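# Four arms uncover table items and lay sheet flat

## Task

Pull the dust sheet off the items it covers on the table (centre at x = 0, y = 0, top at z = 0.72 m in the scene frame) and lay it out flat on the tabletop, away from those items, with no part of it hanging past the table edge. Each sheet corner has a foam knob sewn on. Finish by releasing the sheet and withdrawing the arms; the result counts only if the sheet stays that way with no robot holding it. The covered items must stay where they were and upright: every item that ends up shifted, leaning or toppled is a penalty.

## Robot and tools

ROBOTS AND CAMERAS
There are four identical i2rt Big YAM arms, arm1, arm2, arm3 and arm4, mounted around one table. Each has six revolute joints, a two-finger gripper and a wrist camera (arm1_cam_wrist to arm4_cam_wrist). When joints 1 and 6 are zero and the hand is level and pointing ahead, that camera sits above the hand looking toward the fingertips. cam_high and cam_room_a are fixed in the room. The hand can reach roughly 1.0 m from the joint1 axis. Joints move at different speeds, so the hand may take a wide, curved path between two postures.

FRAME
Everything uses one shared scene frame. Its origin is on the floor and +z is up. The table centre is at x = 0, y = 0 and the tabletop is at z = 0.72 m. The hand point is midway between the fingertips; its z axis runs along the fingers and the fingers open along its y axis. The foot pose of each arm is real but never printed.

execute_actions
Argument actions is a list holding exactly one action object, or empty (an empty list just reports state and images). The action object has optional keys arm1 to arm4; under each is a joints object with any of joint1_rad, joint2_rad, joint3_rad, joint4_rad, joint5_rad, joint6_rad, gripper_m. Every value is an absolute target, not an offset. Arm joints are in radians, the gripper in metres of fingertip gap. Ranges and signs:
- joint1_rad -2.879 to 2.879: rotates the arm about its foot, positive counter-clockwise seen from above; 0 points the arm the way its foot faces.
- joint2_rad 0 to 3.141: shoulder; 0 has the upper arm roughly level pointing back, positive lifts it up and over to the front.
- joint3_rad 0 to 3.019: elbow; 0 is fully folded, positive opens it.
- joint4_rad -1.692 to 1.57: hand pitch, positive tilts the fingers up.
- joint5_rad -1.57 to 1.57: hand yaw, positive toward the arm's right.
- joint6_rad -2.094 to 2.094: hand roll, positive clockwise viewed from behind the hand.
- gripper_m 0 to 0.093: fingertip gap; each pad squeezes with up to about 50 to 62 N.
"Done" tolerances are ±0.045, ±0.14, ±0.09, ±0.055, ±0.03, ±0.035 rad and ±0.003 m. All motions of an action start at once; each action runs at most 15 s. A joint or arm left out may still be pushing toward an earlier target. An unknown key or out-of-range number rejects the whole call and nothing moves. Optional cameras lists which images to return (omitted, null or ["all"] gives all, [] gives none); the pictures line gives their order.

RESULT LINES
Each robot reports joint_positions, joint torques (raw drive output with per-unit offset, scale and noise; nonzero in free air), joint_status and on_its_own. joint_status words: off_target (stopped short, may still push); contact_stop or time_out (target dropped, joint holds where it stopped, though a timed-out joint may keep a target near its position and keep pushing); not_followed (the self- and arm-to-arm clearance check withheld the targets, often with a cause line; the gripper part still runs, and the arm may retry those targets on later actions); limit_stop_at_motor_heat (resend the target). on_its_own lists what the call did not command; "held at" means the target held, not the position. A target very close to the current position may produce no motion. If one call reports a stop, later motion calls in that same reply are skipped.

OTHER TOOLS
wait: seconds from 0 to 10; commands nothing, returns state and images.
zoom_image: camera (one of the six names) and region [x0, y0, x1, y1] in pixels of that camera's latest full image, origin top-left, at most 504 by 504.
read_manual: optional section, only "licences"; moves nothing.
finished_scene: scene = the current scene's number; ends it for good after the last command is held, and its result reports success and the next task.

CALIBRATION
Wrist cameras are fisheye, 616x616; room cameras are pinhole with radial distortion, 504x504. K, D and T_world_to_cam (scene frame to camera, metres) follow OpenCV conventions. Room cameras may be off by up to about 2.3 degrees and 9 mm; wrist camera poses are computed from reported joints and can be further off.

HAZARDS
Arms never stop on contact by themselves; they keep pushing, possibly hard. A hard press between two arms ends the run; hard hits can too. No state line reports arm-to-arm contact, and the clearance check may react late and ignores fingers, gripper housings and wrist cameras. To relieve a push, command the joint its reported position. Sustained load heats motors: MOTOR HOT warns from 85 °C; at 100 °C an OVER-TEMPERATURE FAULT makes that arm and gripper go limp and fall until cooled. A joint carrying a load may sag. The robot keeps its last command while you think. Do not knock any rigid object out of the work area, and avoid moving or tipping the covered items; loose objects may occasionally get a brief external nudge. Avoid drops, slips, slams and hard pushes. Before finishing, open the grippers, move all arms clear, and check that the sheet lies flat unaided.

Each tool is called as name([rows], argument=value, ...), one row to a line, values as JSON.

## Session

execute_actions(actions=[])

Scene clock: 0.00 s.
Joint torques (N m, as the arm reports them, + toward a larger angle): no reading
arm1.joint_positions: joint1_rad=-0.194 joint2_rad=+0.410 joint3_rad=+1.489 joint4_rad=-1.350 joint5_rad=-0.292 joint6_rad=+0.724 gripper_m=+0.094
arm1.joint_status: not commanded
arm1.hand: x=+0.2816 y=+0.5664 z=+1.3681 quat_wxyz=(-0.544, -0.757, -0.241, +0.271) (m; scene frame)
arm2.joint_positions: joint1_rad=+0.249 joint2_rad=+0.271 joint3_rad=+1.696 joint4_rad=-1.424 joint5_rad=+0.262 joint6_rad=+0.039 gripper_m=+0.095
arm2.joint_status: not commanded
arm2.hand: x=-0.4975 y=+0.7663 z=+1.4469 quat_wxyz=(-0.541, -0.475, -0.523, +0.456) (m; scene frame)
arm3.joint_positions: joint1_rad=+0.208 joint2_rad=+0.383 joint3_rad=+1.495 joint4_rad=-1.503 joint5_rad=+0.050 joint6_rad=+0.437 gripper_m=+0.094
arm3.joint_status: not commanded
arm3.hand: x=-0.4558 y=-0.6082 z=+1.3680 quat_wxyz=(-0.354, +0.379, -0.737, -0.433) (m; scene frame)
arm4.joint_positions: joint1_rad=-0.076 joint2_rad=+0.422 joint3_rad=+1.487 joint4_rad=-1.226 joint5_rad=+0.169 joint6_rad=-0.597 gripper_m=+0.094
arm4.joint_status: not commanded
arm4.hand: x=+0.3110 y=-0.6658 z=+1.4432 quat_wxyz=(-0.596, +0.652, -0.394, -0.254) (m; scene frame)
pictures: arm1_cam_wrist, arm2_cam_wrist, arm3_cam_wrist, arm4_cam_wrist, cam_high, cam_room_a
Images, in order (width x height): arm1_cam_wrist 616x616, arm2_cam_wrist 616x616, arm3_cam_wrist 616x616, arm4_cam_wrist 616x616, cam_high 504x504, cam_room_a 504x504.

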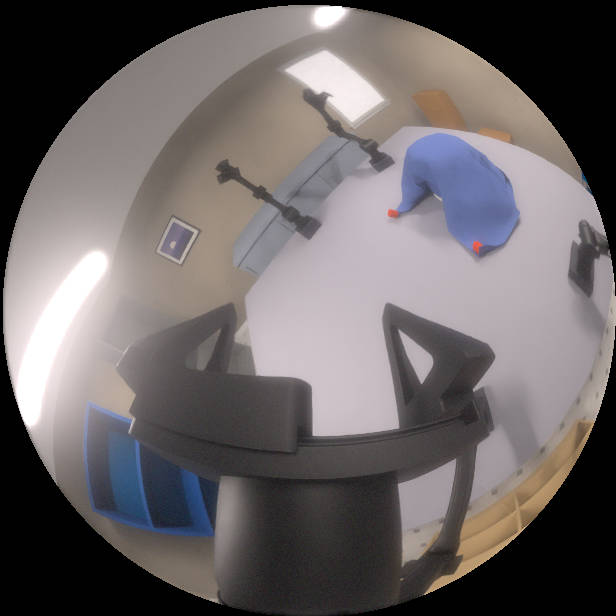

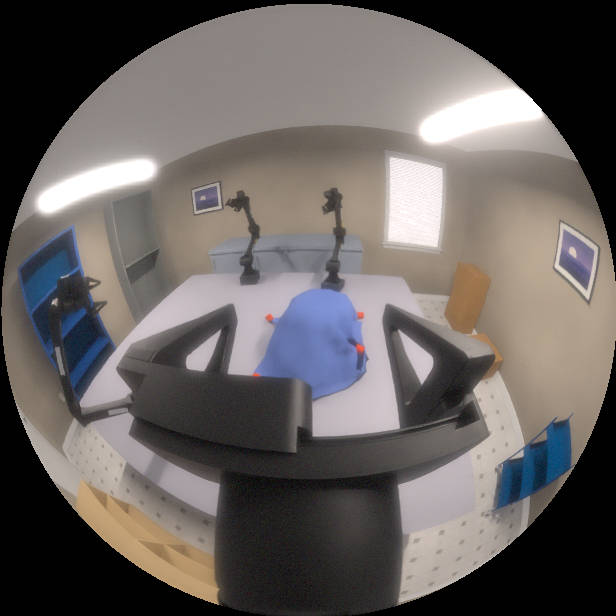

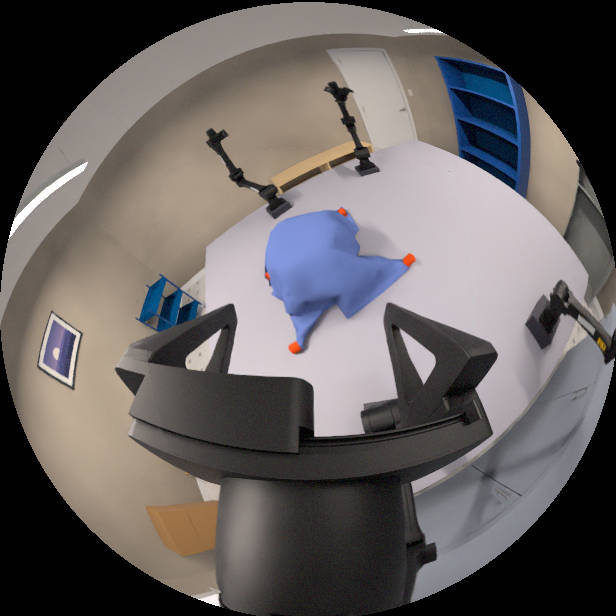

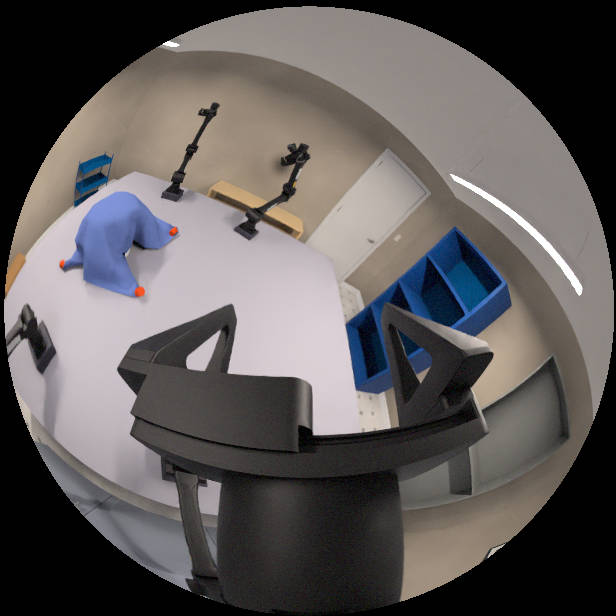

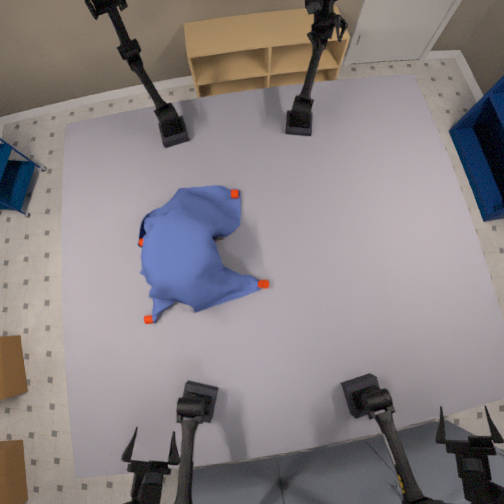

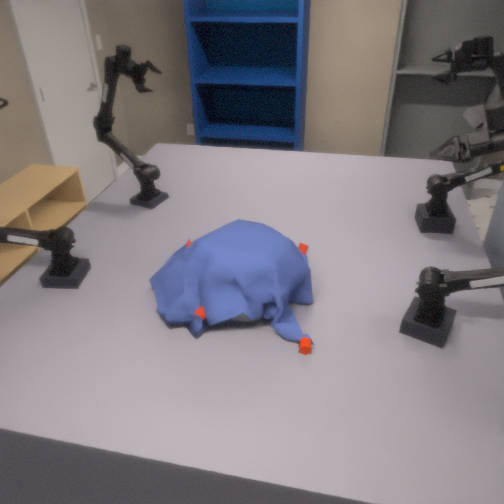

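execute_actions([
  {"arm1":{"joints":{"joint1_rad":0,"joint2_rad":1.0,"joint3_rad":1.3,"joint4_rad":-1.2,"joint5_rad":0,"joint6_rad":0}},"arm2":{"joints":{"joint1_rad":0,"joint2_rad":1.0,"joint3_rad":1.3,"joint4_rad":-1.2,"joint5_rad":0,"joint6_rad":0}},"arm3":{"joints":{"joint1_rad":0,"joint2_rad":1.0,"joint3_rad":1.3,"joint4_rad":-1.2,"joint5_rad":0,"joint6_rad":0}},"arm4":{"joints":{"joint1_rad":0,"joint2_rad":1.0,"joint3_rad":1.3,"joint4_rad":-1.2,"joint5_rad":0,"joint6_rad":0}}},
])

zoom_image(camera="cam_high", region=[100, 150, 300, 350])

zoom_image(camera="cam_room_a", region=[130, 190, 330, 390])

Scene clock: 57.50 s.
Joint torques (N m, as the arm reports them, + toward a larger angle): arm1=[-0.54 -5.22 11.08  1.72  0.08 -0.13] | arm2=[ 0.46 -5.05 12.37  1.01 -0.13 -0.04] | arm3=[ 0.52 -5.09 12.25  1.91 -0.04 -0.23] | arm4=[ 1.87 -5.37 10.14  2.51 -0.08  0.17]
arm1.joint_positions: joint1_rad=-0.008 joint2_rad=+1.004 joint3_rad=+1.289 joint4_rad=-1.211 joint5_rad=-0.003 joint6_rad=+0.009 gripper_m=+0.094
arm1.joint_status: all done
arm1.hand: x=+0.1827 y=+0.3138 z=+1.1478 quat_wxyz=(-0.191, -0.757, -0.572, +0.250) (m; scene frame)
arm2.joint_positions: joint1_rad=+0.004 joint2_rad=+0.997 joint3_rad=+1.255 joint4_rad=-1.206 joint5_rad=+0.002 joint6_rad=+0.015 gripper_m=+0.095
arm2.joint_status: all done
arm2.hand: x=-0.3880 y=+0.3748 z=+1.1548 quat_wxyz=(-0.233, -0.626, -0.717, +0.200) (m; scene frame)
arm3.joint_positions: joint1_rad=+0.005 joint2_rad=+1.001 joint3_rad=+1.285 joint4_rad=-1.211 joint5_rad=+0.002 joint6_rad=+0.014 gripper_m=+0.094
arm3.joint_status: all done
arm3.hand: x=-0.3407 y=-0.3328 z=+1.1824 quat_wxyz=(-0.263, +0.535, -0.782, -0.182) (m; scene frame)
arm4.joint_positions: joint1_rad=-0.003 joint2_rad=+1.015 joint3_rad=+1.285 joint4_rad=-1.221 joint5_rad=+0.002 joint6_rad=-0.008 gripper_m=+0.094
arm4.joint_status: all done
arm4.hand: x=+0.2461 y=-0.4079 z=+1.1904 quat_wxyz=(-0.206, +0.710, -0.635, -0.225) (m; scene frame)
pictures: arm1_cam_wrist, arm2_cam_wrist, arm3_cam_wrist, arm4_cam_wrist, cam_high, cam_room_a
camera_calibration (this result's frames):
arm1_cam_wrist: T_world_to_cam=[[-0.965889, 0.258864, -0.00688841, 0.104335], [0.258917, 0.965862, -0.00855577, -0.333562], [0.00443847, -0.0100475, -0.99994, 1.27451], [0, 0, 0, 1]] pos_world=[0.181485, 0.307972, 1.2723]
arm2_cam_wrist: T_world_to_cam=[[-0.991472, -0.126895, -0.0296789, -0.296063], [-0.126994, 0.991902, 0.00147984, -0.423515], [0.0292508, 0.00523628, -0.999558, 1.29198], [0, 0, 0, 1]] pos_world=[-0.385114, 0.375751, 1.28324]
arm3_cam_wrist: T_world_to_cam=[[0.933447, -0.358687, -0.00464749, 0.206837], [-0.358556, -0.932563, -0.0419924, -0.374182], [0.010728, 0.040864, -0.999107, 1.32391], [0, 0, 0, 1]] pos_world=[-0.341439, -0.328859, 1.30797]
arm4_cam_wrist: T_world_to_cam=[[0.994713, 0.102586, 0.00473723, -0.204892], [0.102604, -0.994715, -0.00373716, -0.418162], [0.00432881, 0.00420346, -0.999982, 1.31243], [0, 0, 0, 1]] pos_world=[0.241033, -0.40045, 1.31181]
Images, in order (width x height): arm1_cam_wrist 616x616, arm2_cam_wrist 616x616, arm3_cam_wrist 616x616, arm4_cam_wrist 616x616, cam_high 504x504, cam_room_a 504x504.

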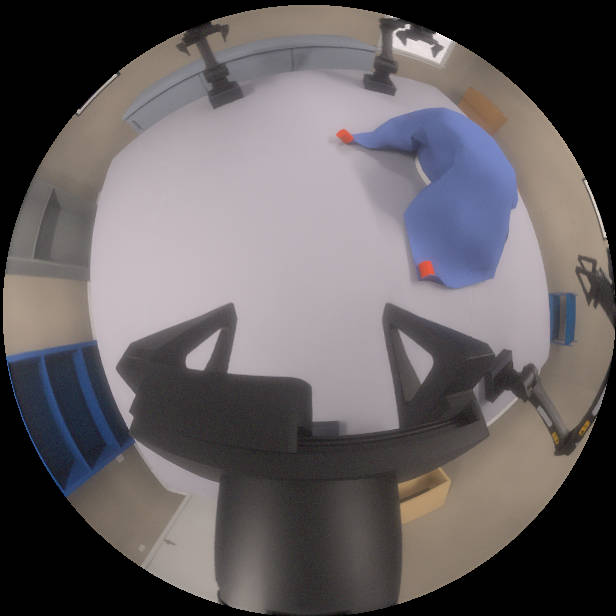

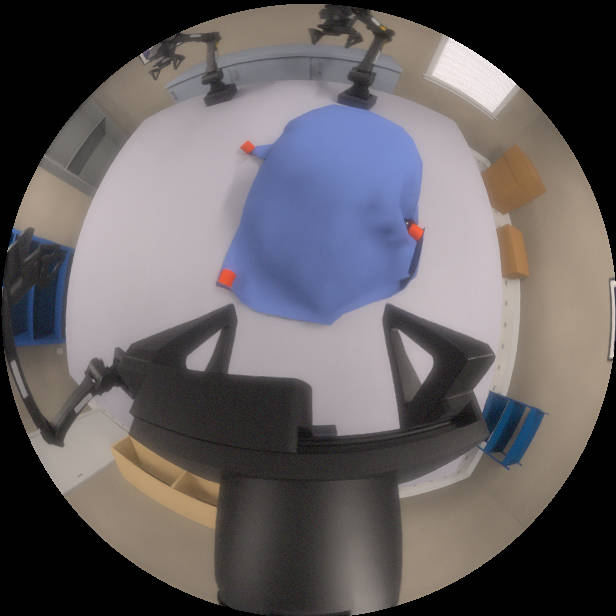

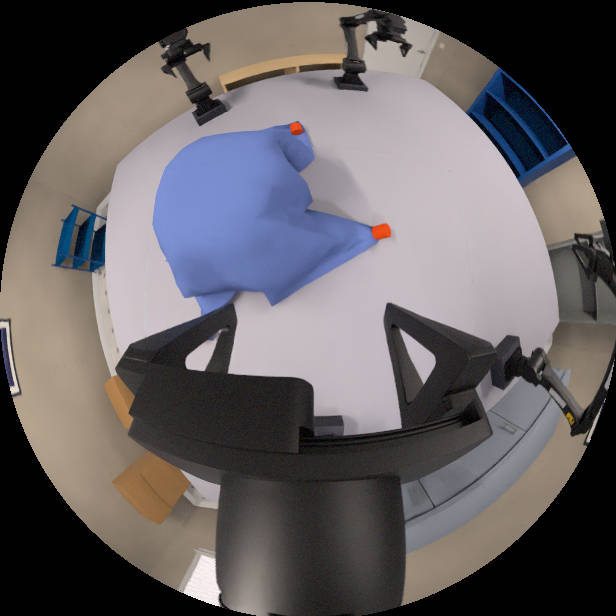

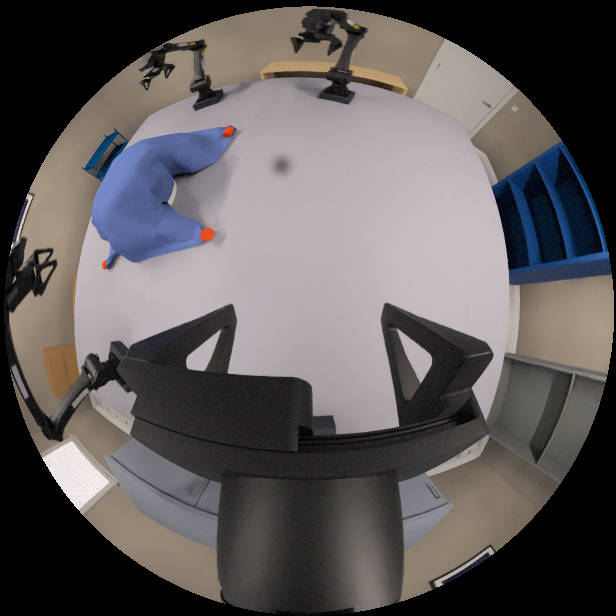

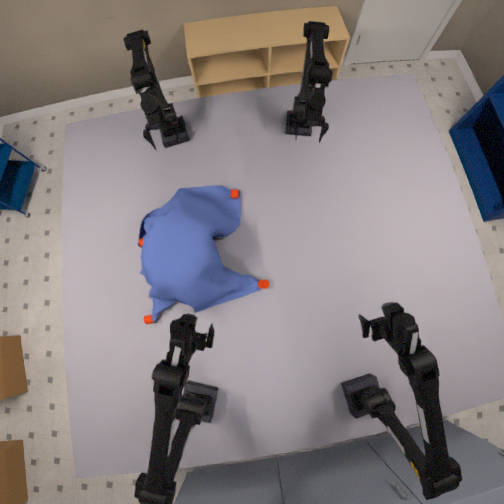

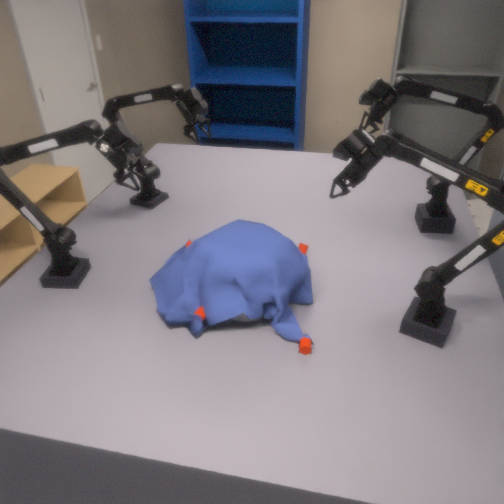

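Region (100, 150, 300, 350) of cam_high's 504x504 image, scaled by 2.520, with more detail than that image has.

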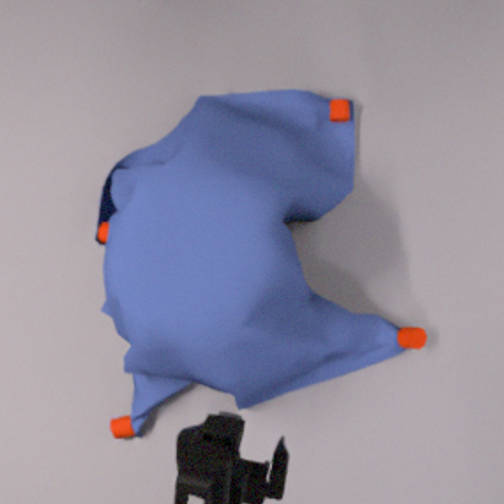

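Region (130, 190, 330, 390) of cam_room_a's 504x504 image, scaled by 2.520, with more detail than that image has.

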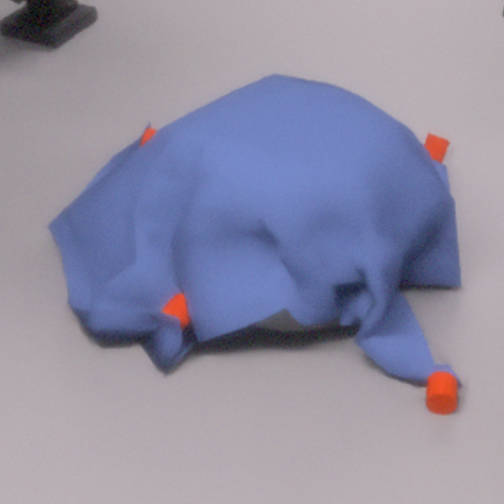

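execute_actions([
  {"arm1":{"joints":{"joint1_rad":-0.588,"joint2_rad":1.893,"joint3_rad":1.55,"joint4_rad":-1.22,"joint6_rad":0.717}},"arm2":{"joints":{"joint1_rad":-0.458,"joint2_rad":1.85,"joint3_rad":2.06,"joint4_rad":-1.475,"joint6_rad":1.254}},"arm3":{"joints":{"joint1_rad":0.784,"joint2_rad":1.707,"joint3_rad":1.18,"joint4_rad":-1.03,"joint6_rad":-1.155}},"arm4":{"joints":{"joint1_rad":0.426,"joint2_rad":2.339,"joint3_rad":2.165,"joint4_rad":-1.39,"joint6_rad":-1.039}}},
], cameras=[])

execute_actions([
  {"arm2":{"joints":{"joint2_rad":2.143}}},
])

Scene clock: 119.80 s.
Joint torques (N m, as the arm reports them, + toward a larger angle): arm1=[ -0.45 -19.37   9.21  -0.2    0.03   0.06] | arm2=[  0.66 -19.32  12.41   0.     0.09   0.24] | arm3=[  0.15 -13.89   9.13   0.25  -0.05  -0.24] | arm4=[  1.33 -24.03  11.96   0.05  -0.05   0.01]
arm1.joint_positions: joint1_rad=-0.597 joint2_rad=+1.904 joint3_rad=+1.541 joint4_rad=-1.215 joint5_rad=+0.000 joint6_rad=+0.708 gripper_m=+0.094
arm1.joint_status: all done
arm1.hand: x=-0.1419 y=+0.3225 z=+0.8357 quat_wxyz=(+0.005, -1.000, -0.002, -0.002) (m; scene frame)
arm2.joint_positions: joint1_rad=-0.466 joint2_rad=+1.864 joint3_rad=+2.010 joint4_rad=-1.468 joint5_rad=+0.000 joint6_rad=+1.239 gripper_m=+0.095
arm2.joint_status: all done
arm2.hand: x=-0.6448 y=+0.1538 z=+1.0624 quat_wxyz=(-0.118, -0.992, -0.007, +0.040) (m; scene frame)
arm3.joint_positions: joint1_rad=+0.792 joint2_rad=+1.718 joint3_rad=+1.174 joint4_rad=-1.032 joint5_rad=-0.001 joint6_rad=-1.141 gripper_m=+0.094
arm3.joint_status: all done
arm3.hand: x=-0.6703 y=-0.2673 z=+0.8359 quat_wxyz=(+0.000, +1.000, +0.000, +0.004) (m; scene frame)
arm4.joint_positions: joint1_rad=+0.432 joint2_rad=+2.366 joint3_rad=+2.111 joint4_rad=-1.376 joint5_rad=+0.000 joint6_rad=-1.031 gripper_m=+0.094
arm4.joint_status: all done
arm4.hand: x=-0.0703 y=-0.2001 z=+0.8064 quat_wxyz=(+0.026, +1.000, -0.001, +0.015) (m; scene frame)
pictures: none
No camera images: the call's "cameras" was empty. Leave "cameras" out to get every camera's image.

Scene clock: 121.23 s.
Joint torques (N m, as the arm reports them, + toward a larger angle): arm1=[ -0.66 -21.25   9.17  -0.53   0.08   0.08] | arm2=[  0.8  -22.75  10.77  -0.48   0.12   0.27] | arm3=[  0.3  -13.79   9.13   0.27  -0.05  -0.23] | arm4=[  1.13 -24.37  12.04   0.03  -0.06   0.03]
arm1.joint_positions: joint1_rad=-0.597 joint2_rad=+1.904 joint3_rad=+1.541 joint4_rad=-1.215 joint5_rad=+0.000 joint6_rad=+0.708 gripper_m=+0.094
arm1.joint_status: not commanded
arm1.hand: x=-0.1419 y=+0.3225 z=+0.8357 quat_wxyz=(+0.005, -1.000, -0.002, -0.002) (m; scene frame)
arm2.joint_positions: joint1_rad=-0.466 joint2_rad=+2.151 joint3_rad=+2.027 joint4_rad=-1.468 joint5_rad=+0.000 joint6_rad=+1.240 gripper_m=+0.095
arm2.joint_status: all done
arm2.hand: x=-0.6530 y=+0.1299 z=+0.8889 quat_wxyz=(+0.010, -1.000, -0.006, -0.003) (m; scene frame)
arm3.joint_positions: joint1_rad=+0.792 joint2_rad=+1.718 joint3_rad=+1.174 joint4_rad=-1.032 joint5_rad=-0.001 joint6_rad=-1.141 gripper_m=+0.094
arm3.joint_status: not commanded
arm3.hand: x=-0.6703 y=-0.2673 z=+0.8359 quat_wxyz=(+0.000, +1.000, +0.000, +0.004) (m; scene frame)
arm4.joint_positions: joint1_rad=+0.432 joint2_rad=+2.366 joint3_rad=+2.111 joint4_rad=-1.376 joint5_rad=+0.000 joint6_rad=-1.031 gripper_m=+0.094
arm4.joint_status: not commanded
arm4.hand: x=-0.0703 y=-0.2001 z=+0.8064 quat_wxyz=(+0.026, +1.000, -0.001, +0.015) (m; scene frame)
pictures: arm1_cam_wrist, arm2_cam_wrist, arm3_cam_wrist, arm4_cam_wrist, cam_high, cam_room_a
camera_calibration (this result's frames):
arm1_cam_wrist: T_world_to_cam=[[-0.0138012, 0.999905, 0.0000980969, -0.32335], [0.804695, 0.0110486, 0.593586, -0.378434], [0.593528, 0.00827112, -0.804771, 0.878535], [0, 0, 0, 1]] pos_world=[-0.221374, 0.320233, 0.931684]
arm2_cam_wrist: T_world_to_cam=[[0.0108654, 0.999924, 0.00581913, -0.121226], [0.807955, -0.0122078, 0.589118, 0.00471657], [0.589144, -0.00169941, -0.808026, 1.23151], [0, 0, 0, 1]] pos_world=[-0.72803, 0.123367, 0.993019]
arm3_cam_wrist: T_world_to_cam=[[-0.000233473, 0.999996, -0.00296627, 0.272295], [0.815615, 0.00190669, 0.578591, 0.0723252], [0.578594, -0.00228425, -0.815612, 1.19433], [0, 0, 0, 1]] pos_world=[-0.749958, -0.269703, 0.933071]
arm4_cam_wrist: T_world_to_cam=[[0.00729591, 0.998758, -0.0492972, 0.243818], [0.798505, 0.0238568, 0.601516, -0.41578], [0.601944, -0.0437526, -0.797339, 0.797825], [0, 0, 0, 1]] pos_world=[-0.150023, -0.198689, 0.898254]
Images, in order (width x height): arm1_cam_wrist 616x616, arm2_cam_wrist 616x616, arm3_cam_wrist 616x616, arm4_cam_wrist 616x616, cam_high 504x504, cam_room_a 504x504.

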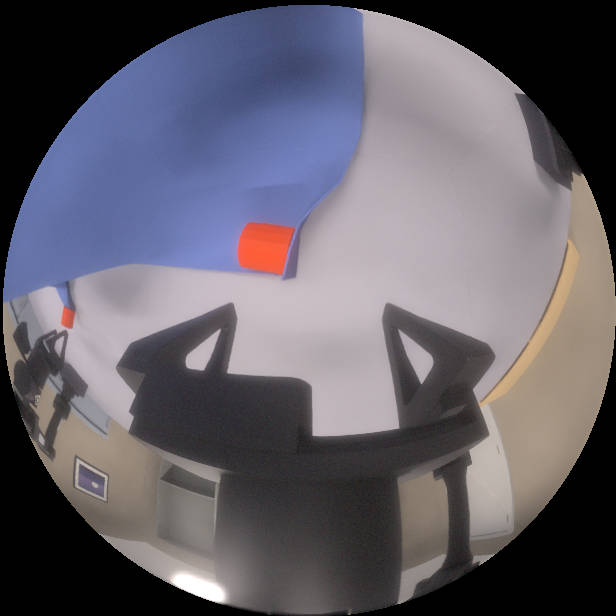

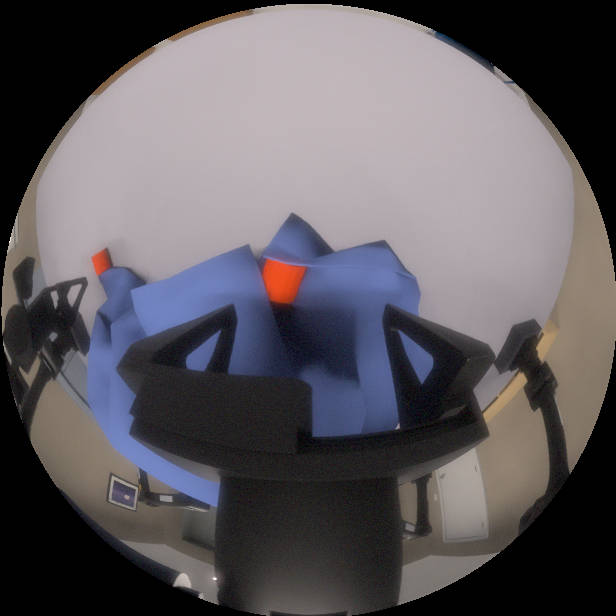

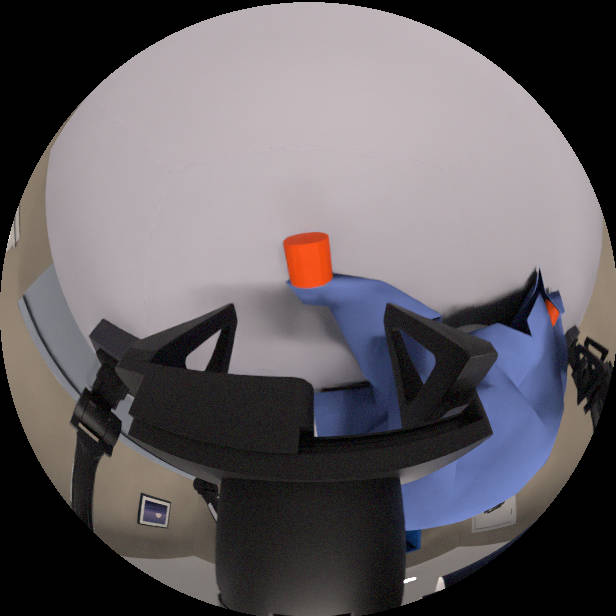

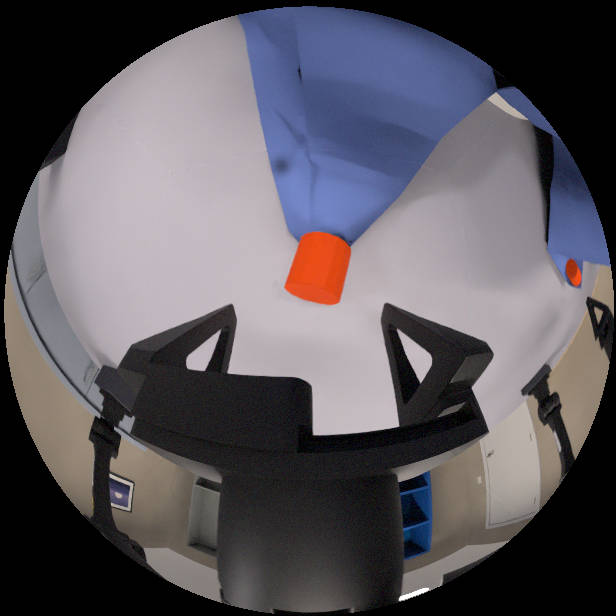

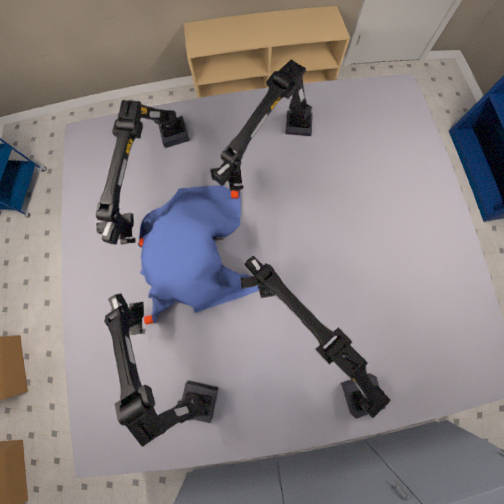

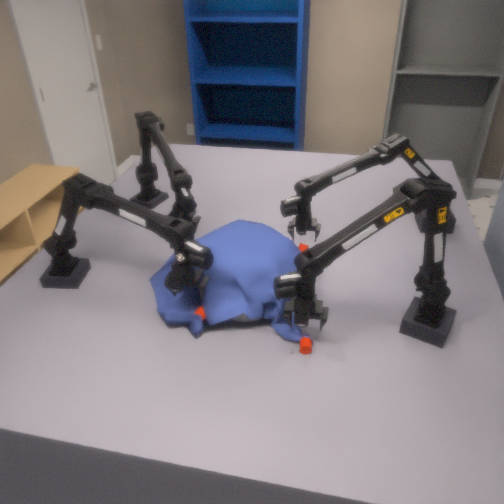

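execute_actions([
  {"arm1":{"joints":{"joint1_rad":-0.55,"joint2_rad":2.015,"joint3_rad":1.65,"joint4_rad":-1.184,"joint6_rad":0.88}},"arm2":{"joints":{"joint1_rad":-0.55,"joint2_rad":2.25,"joint3_rad":2.03,"joint4_rad":-1.32,"joint5_rad":-0.5,"joint6_rad":1.2}},"arm3":{"joints":{"joint1_rad":0.784,"joint2_rad":1.85,"joint3_rad":1.095,"joint4_rad":-0.8}},"arm4":{"joints":{"joint1_rad":0.433,"joint2_rad":2.37,"joint3_rad":2.0,"joint4_rad":-1.173,"joint6_rad":-0.85}}},
])

Scene clock: 171.07 s.
Joint torques (N m, as the arm reports them, + toward a larger angle): arm1=[ -1.17 -18.49  11.26  -0.08   0.11   0.08] | arm2=[  0.36 -24.57   9.37   0.09  -0.36  -0.05] | arm3=[  0.25 -14.58   7.58   0.57  -0.06  -0.23] | arm4=[  1.79 -21.38   7.82   1.49  -0.05   0.15]
arm1.joint_positions: joint1_rad=-0.549 joint2_rad=+1.999 joint3_rad=+1.611 joint4_rad=-1.191 joint5_rad=+0.000 joint6_rad=+0.871 gripper_m=+0.094
arm1.joint_status: all done
arm1.hand: x=-0.1438 y=+0.2838 z=+0.8073 quat_wxyz=(+0.005, -0.998, +0.055, -0.002) (m; scene frame)
arm2.joint_positions: joint1_rad=-0.553 joint2_rad=+2.269 joint3_rad=+2.012 joint4_rad=-1.331 joint5_rad=-0.498 joint6_rad=+1.215 gripper_m=+0.095
arm2.joint_status: all done
arm2.hand: x=-0.6409 y=+0.0970 z=+0.8271 quat_wxyz=(-0.084, -0.969, +0.026, -0.231) (m; scene frame)
arm3.joint_positions: joint1_rad=+0.792 joint2_rad=+1.862 joint3_rad=+1.089 joint4_rad=-0.809 joint5_rad=-0.001 joint6_rad=-1.142 gripper_m=+0.094
arm3.joint_status: all done
arm3.hand: x=-0.6681 y=-0.2704 z=+0.7453 quat_wxyz=(+0.003, +1.000, +0.000, +0.006) (m; scene frame)
arm4.joint_positions: joint1_rad=+0.432 joint2_rad=+2.366 joint3_rad=+1.997 joint4_rad=-1.191 joint5_rad=+0.000 joint6_rad=-0.858 gripper_m=+0.094
arm4.joint_status: all done
arm4.hand: x=-0.0724 y=-0.1966 z=+0.7647 quat_wxyz=(-0.004, +0.996, -0.087, -0.003) (m; scene frame)
pictures: arm1_cam_wrist, arm2_cam_wrist, arm3_cam_wrist, arm4_cam_wrist, cam_high, cam_room_a
camera_calibration (this result's frames):
arm1_cam_wrist: T_world_to_cam=[[0.101224, 0.994863, 0.00104134, -0.267462], [0.801284, -0.082148, 0.592618, -0.332936], [0.589659, -0.0591525, -0.805483, 0.876272], [0, 0, 0, 1]] pos_world=[-0.222852, 0.290571, 0.903405]
arm2_cam_wrist: T_world_to_cam=[[0.116751, 0.981335, -0.15281, 0.112753], [0.463308, 0.0822786, 0.882369, -0.441626], [0.878473, -0.173815, -0.445055, 1.07631], [0, 0, 0, 1]] pos_world=[-0.754067, 0.112767, 0.885925]
arm3_cam_wrist: T_world_to_cam=[[-0.00053867, 0.999957, -0.00921601, 0.279559], [0.81396, 0.00579221, 0.580892, 0.121116], [0.580921, -0.00718855, -0.813929, 1.11812], [0, 0, 0, 1]] pos_world=[-0.747969, -0.272211, 0.842287]
arm4_cam_wrist: T_world_to_cam=[[0.179232, 0.983754, 0.0101711, 0.202235], [0.806449, -0.152834, 0.57121, -0.400097], [0.563485, -0.0941766, -0.820741, 0.771301], [0, 0, 0, 1]] pos_world=[-0.148205, -0.18746, 0.859521]
Images, in order (width x height): arm1_cam_wrist 616x616, arm2_cam_wrist 616x616, arm3_cam_wrist 616x616, arm4_cam_wrist 616x616, cam_high 504x504, cam_room_a 504x504.

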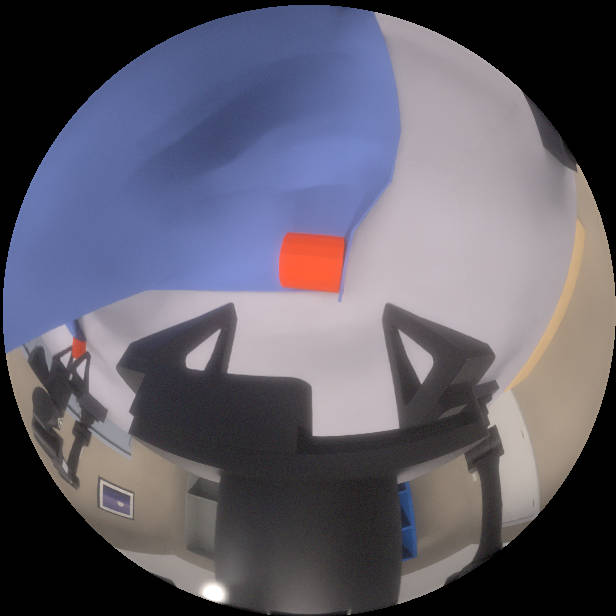

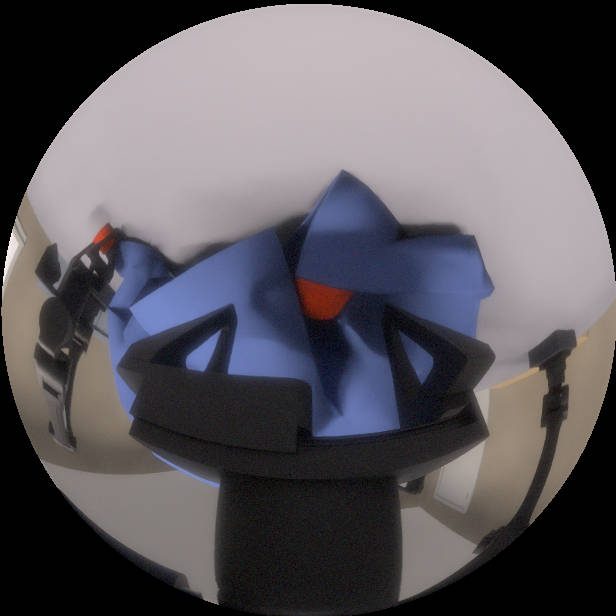

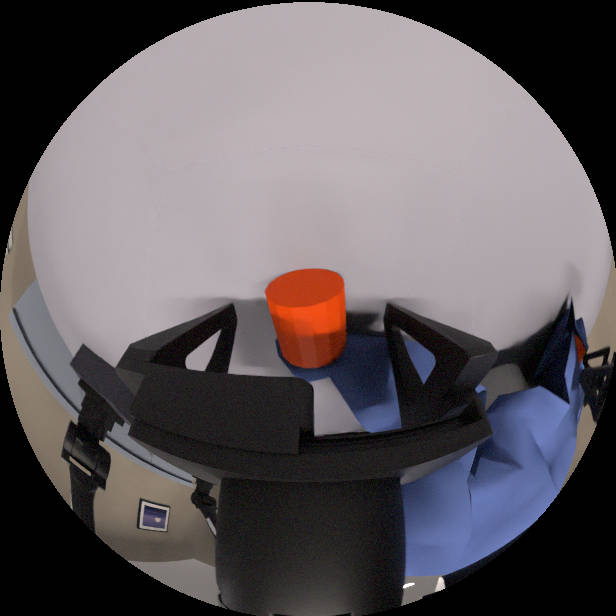

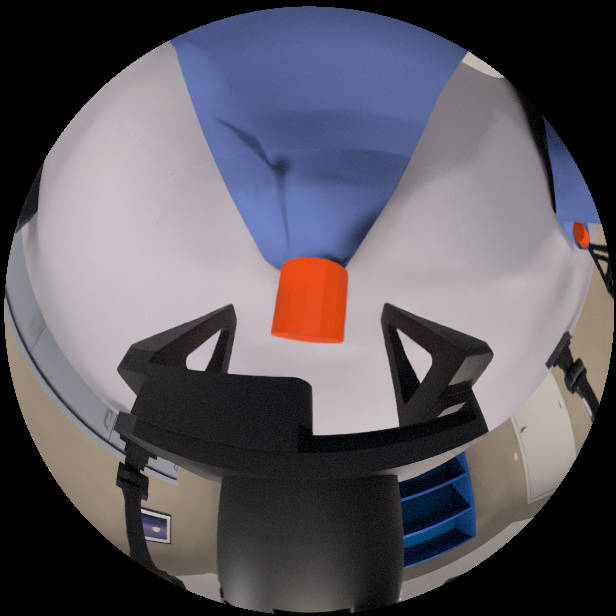

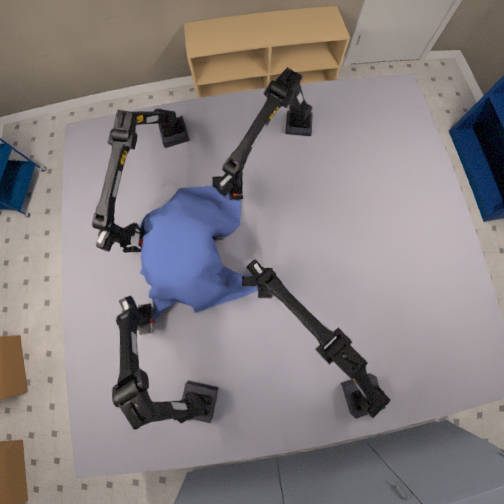

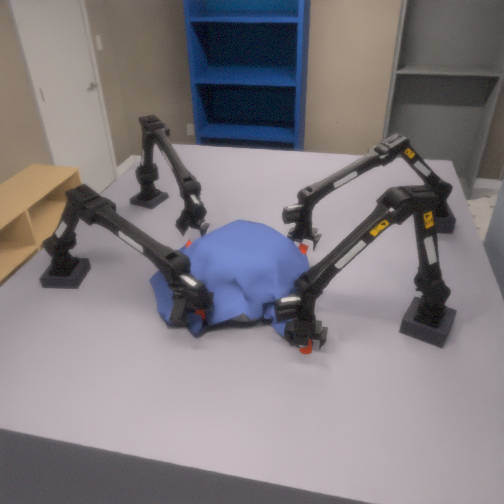

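execute_actions([
  {"arm1":{"joints":{"joint1_rad":-0.555,"joint2_rad":2.075,"joint3_rad":1.58,"joint4_rad":-1.06,"joint6_rad":0.92}},"arm2":{"joints":{"joint1_rad":-0.52,"joint2_rad":2.25,"joint3_rad":1.905,"joint4_rad":-1.195}},"arm3":{"joints":{"gripper_m":0.02}},"arm4":{"joints":{"joint2_rad":2.40,"joint4_rad":-1.15}}},
], cameras=["arm1_cam_wrist","arm2_cam_wrist","arm4_cam_wrist","cam_room_a"])

Scene clock: 188.50 s.
Joint torques (N m, as the arm reports them, + toward a larger angle): arm1=[ -2.39 -18.83   7.85   0.31   0.1    0.05] | arm2=[  0.8  -22.74   8.89   0.11  -0.35  -0.03] | arm3=[  0.25 -14.38   7.65   0.59  -0.05  -0.21] | arm4=[  1.57 -19.3    7.89   1.5   -0.06   0.16]
arm1.joint_positions: joint1_rad=-0.549 joint2_rad=+2.058 joint3_rad=+1.584 joint4_rad=-1.072 joint5_rad=+0.000 joint6_rad=+0.911 gripper_m=+0.094
arm1.joint_status: all done
arm1.hand: x=-0.1531 y=+0.2752 z=+0.7640 quat_wxyz=(-0.007, -0.997, +0.075, +0.009) (m; scene frame)
arm2.joint_positions: joint1_rad=-0.520 joint2_rad=+2.259 joint3_rad=+1.891 joint4_rad=-1.206 joint5_rad=-0.498 joint6_rad=+1.214 gripper_m=+0.095
arm2.joint_status: all done
arm2.hand: x=-0.6145 y=+0.1024 z=+0.7896 quat_wxyz=(-0.087, -0.969, +0.008, -0.230) (m; scene frame)
arm3.joint_positions: joint1_rad=+0.792 joint2_rad=+1.862 joint3_rad=+1.089 joint4_rad=-0.809 joint5_rad=-0.001 joint6_rad=-1.142 gripper_m=+0.039
arm3.joint_status: gripper_m off_target (ended at +0.039, target +0.020)
arm3.hand: x=-0.6681 y=-0.2704 z=+0.7453 quat_wxyz=(+0.003, +1.000, +0.000, +0.006) (m; scene frame)
arm4.joint_positions: joint1_rad=+0.432 joint2_rad=+2.371 joint3_rad=+1.997 joint4_rad=-1.169 joint5_rad=+0.000 joint6_rad=-0.857 gripper_m=+0.094
arm4.joint_status: all done
arm4.hand: x=-0.0748 y=-0.1926 z=+0.7615 quat_wxyz=(-0.011, +0.996, -0.087, -0.008) (m; scene frame)
pictures: arm1_cam_wrist, arm2_cam_wrist, arm4_cam_wrist, cam_room_a
camera_calibration (this result's frames):
arm1_cam_wrist: T_world_to_cam=[[0.140525, 0.989772, -0.0245786, -0.230945], [0.811508, -0.100923, 0.57556, -0.280696], [0.567193, -0.100827, -0.81739, 0.863503], [0, 0, 0, 1]] pos_world=[-0.229532, 0.287318, 0.8617]
arm2_cam_wrist: T_world_to_cam=[[0.0825959, 0.982585, -0.166448, 0.0883617], [0.464908, 0.109741, 0.878532, -0.420001], [0.881498, -0.149946, -0.447747, 1.0389], [0, 0, 0, 1]] pos_world=[-0.727823, 0.115047, 0.848855]
arm4_cam_wrist: T_world_to_cam=[[0.179761, 0.983439, 0.0230857, 0.188948], [0.811376, -0.161497, 0.561772, -0.389837], [0.556197, -0.0822535, -0.82697, 0.776819], [0, 0, 0, 1]] pos_world=[-0.149725, -0.18488, 0.857043]
Images, in order (width x height): arm1_cam_wrist 616x616, arm2_cam_wrist 616x616, arm4_cam_wrist 616x616, cam_room_a 504x504.

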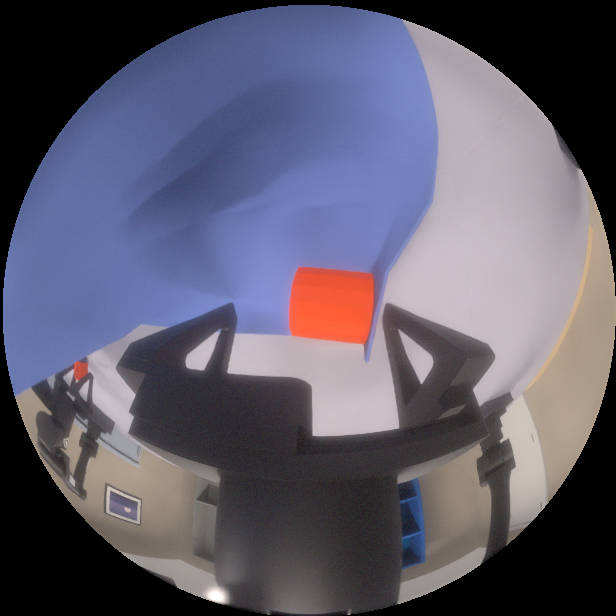

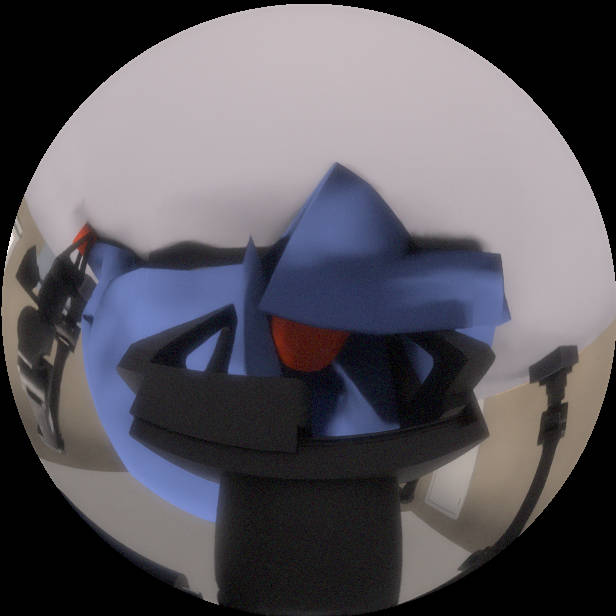

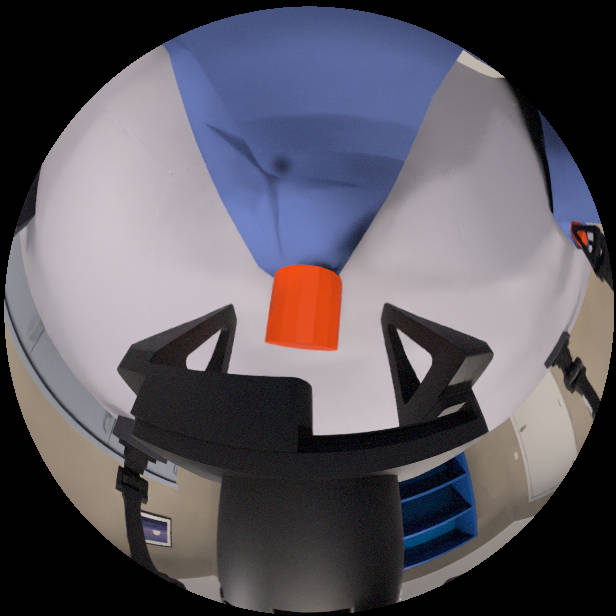

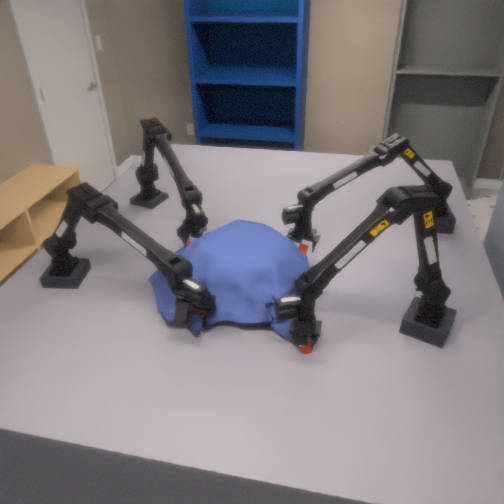

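execute_actions([
  {"arm1":{"joints":{"joint1_rad":-0.575,"joint2_rad":2.10,"joint3_rad":1.555}},"arm2":{"joints":{"gripper_m":0.02}},"arm4":{"joints":{"joint2_rad":2.42,"joint3_rad":1.975}}},
], cameras=["arm1_cam_wrist","arm2_cam_wrist","arm4_cam_wrist"])

Scene clock: 195.77 s.
Joint torques (N m, as the arm reports them, + toward a larger angle): arm1=[ -1.98 -17.7    7.19   0.22   0.1    0.06] | arm2=[  1.05 -22.44   8.87   0.1   -0.28  -0.03] | arm3=[  0.28 -14.45   7.7    0.6   -0.05  -0.23] | arm4=[  1.83 -19.32   7.04   1.41  -0.07   0.15]
arm1.joint_positions: joint1_rad=-0.570 joint2_rad=+2.071 joint3_rad=+1.564 joint4_rad=-1.070 joint5_rad=+0.000 joint6_rad=+0.911 gripper_m=+0.094
arm1.joint_status: all done
arm1.hand: x=-0.1544 y=+0.2911 z=+0.7498 quat_wxyz=(+0.005, -0.996, +0.086, -0.001) (m; scene frame)
arm2.joint_positions: joint1_rad=-0.520 joint2_rad=+2.259 joint3_rad=+1.891 joint4_rad=-1.205 joint5_rad=-0.500 joint6_rad=+1.213 gripper_m=+0.042
arm2.joint_status: gripper_m off_target (ended at +0.042, target +0.020)
arm2.hand: x=-0.6143 y=+0.1019 z=+0.7898 quat_wxyz=(-0.088, -0.969, +0.008, -0.230) (m; scene frame)
arm3.joint_positions: joint1_rad=+0.792 joint2_rad=+1.862 joint3_rad=+1.089 joint4_rad=-0.809 joint5_rad=-0.001 joint6_rad=-1.142 gripper_m=+0.039
arm3.joint_status: not commanded
arm3.hand: x=-0.6681 y=-0.2704 z=+0.7453 quat_wxyz=(+0.003, +1.000, +0.000, +0.006) (m; scene frame)
arm4.joint_positions: joint1_rad=+0.432 joint2_rad=+2.394 joint3_rad=+1.981 joint4_rad=-1.166 joint5_rad=+0.000 joint6_rad=-0.857 gripper_m=+0.094
arm4.joint_status: all done
arm4.hand: x=-0.0699 y=-0.2012 z=+0.7399 quat_wxyz=(+0.003, +0.996, -0.087, +0.002) (m; scene frame)
pictures: arm1_cam_wrist, arm2_cam_wrist, arm4_cam_wrist
camera_calibration (this result's frames):
arm1_cam_wrist: T_world_to_cam=[[0.16171, 0.986838, -0.000106758, -0.261045], [0.795771, -0.130336, 0.591406, -0.275693], [0.583608, -0.0957213, -0.806374, 0.847003], [0, 0, 0, 1]] pos_world=[-0.232716, 0.302752, 0.84602]
arm2_cam_wrist: T_world_to_cam=[[0.0825198, 0.982206, -0.168706, 0.0905899], [0.463545, 0.112028, 0.878963, -0.421619], [0.882223, -0.150735, -0.446052, 1.03793], [0, 0, 0, 1]] pos_world=[-0.72772, 0.114707, 0.84884]
arm4_cam_wrist: T_world_to_cam=[[0.179569, 0.983736, -0.00422175, 0.217276], [0.800455, -0.143615, 0.581934, -0.395165], [0.571863, -0.107876, -0.813225, 0.74133], [0, 0, 0, 1]] pos_world=[-0.146644, -0.190522, 0.833745]
Images, in order (width x height): arm1_cam_wrist 616x616, arm2_cam_wrist 616x616, arm4_cam_wrist 616x616.

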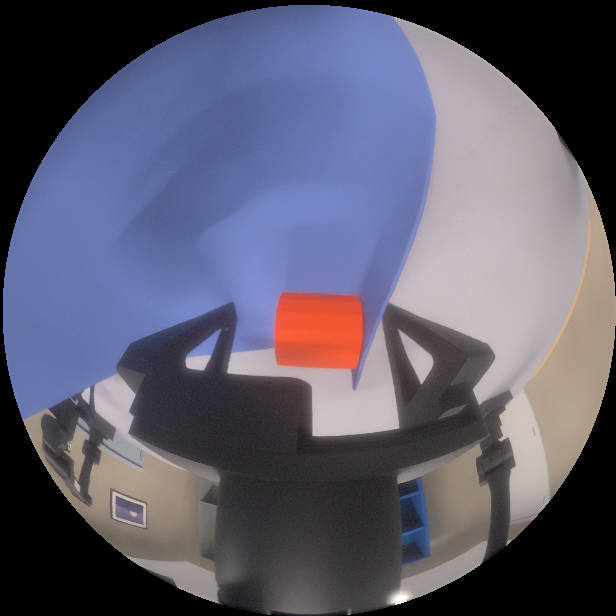

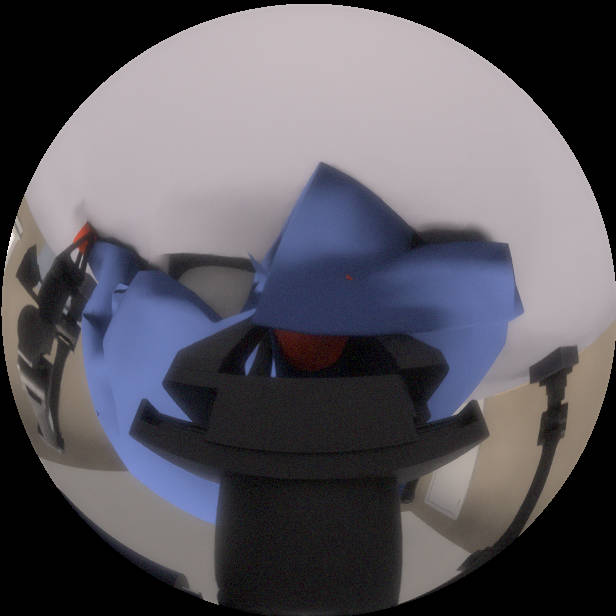

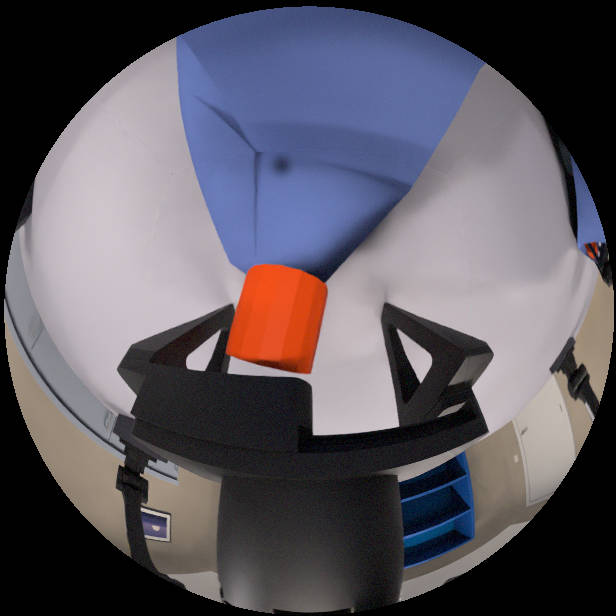

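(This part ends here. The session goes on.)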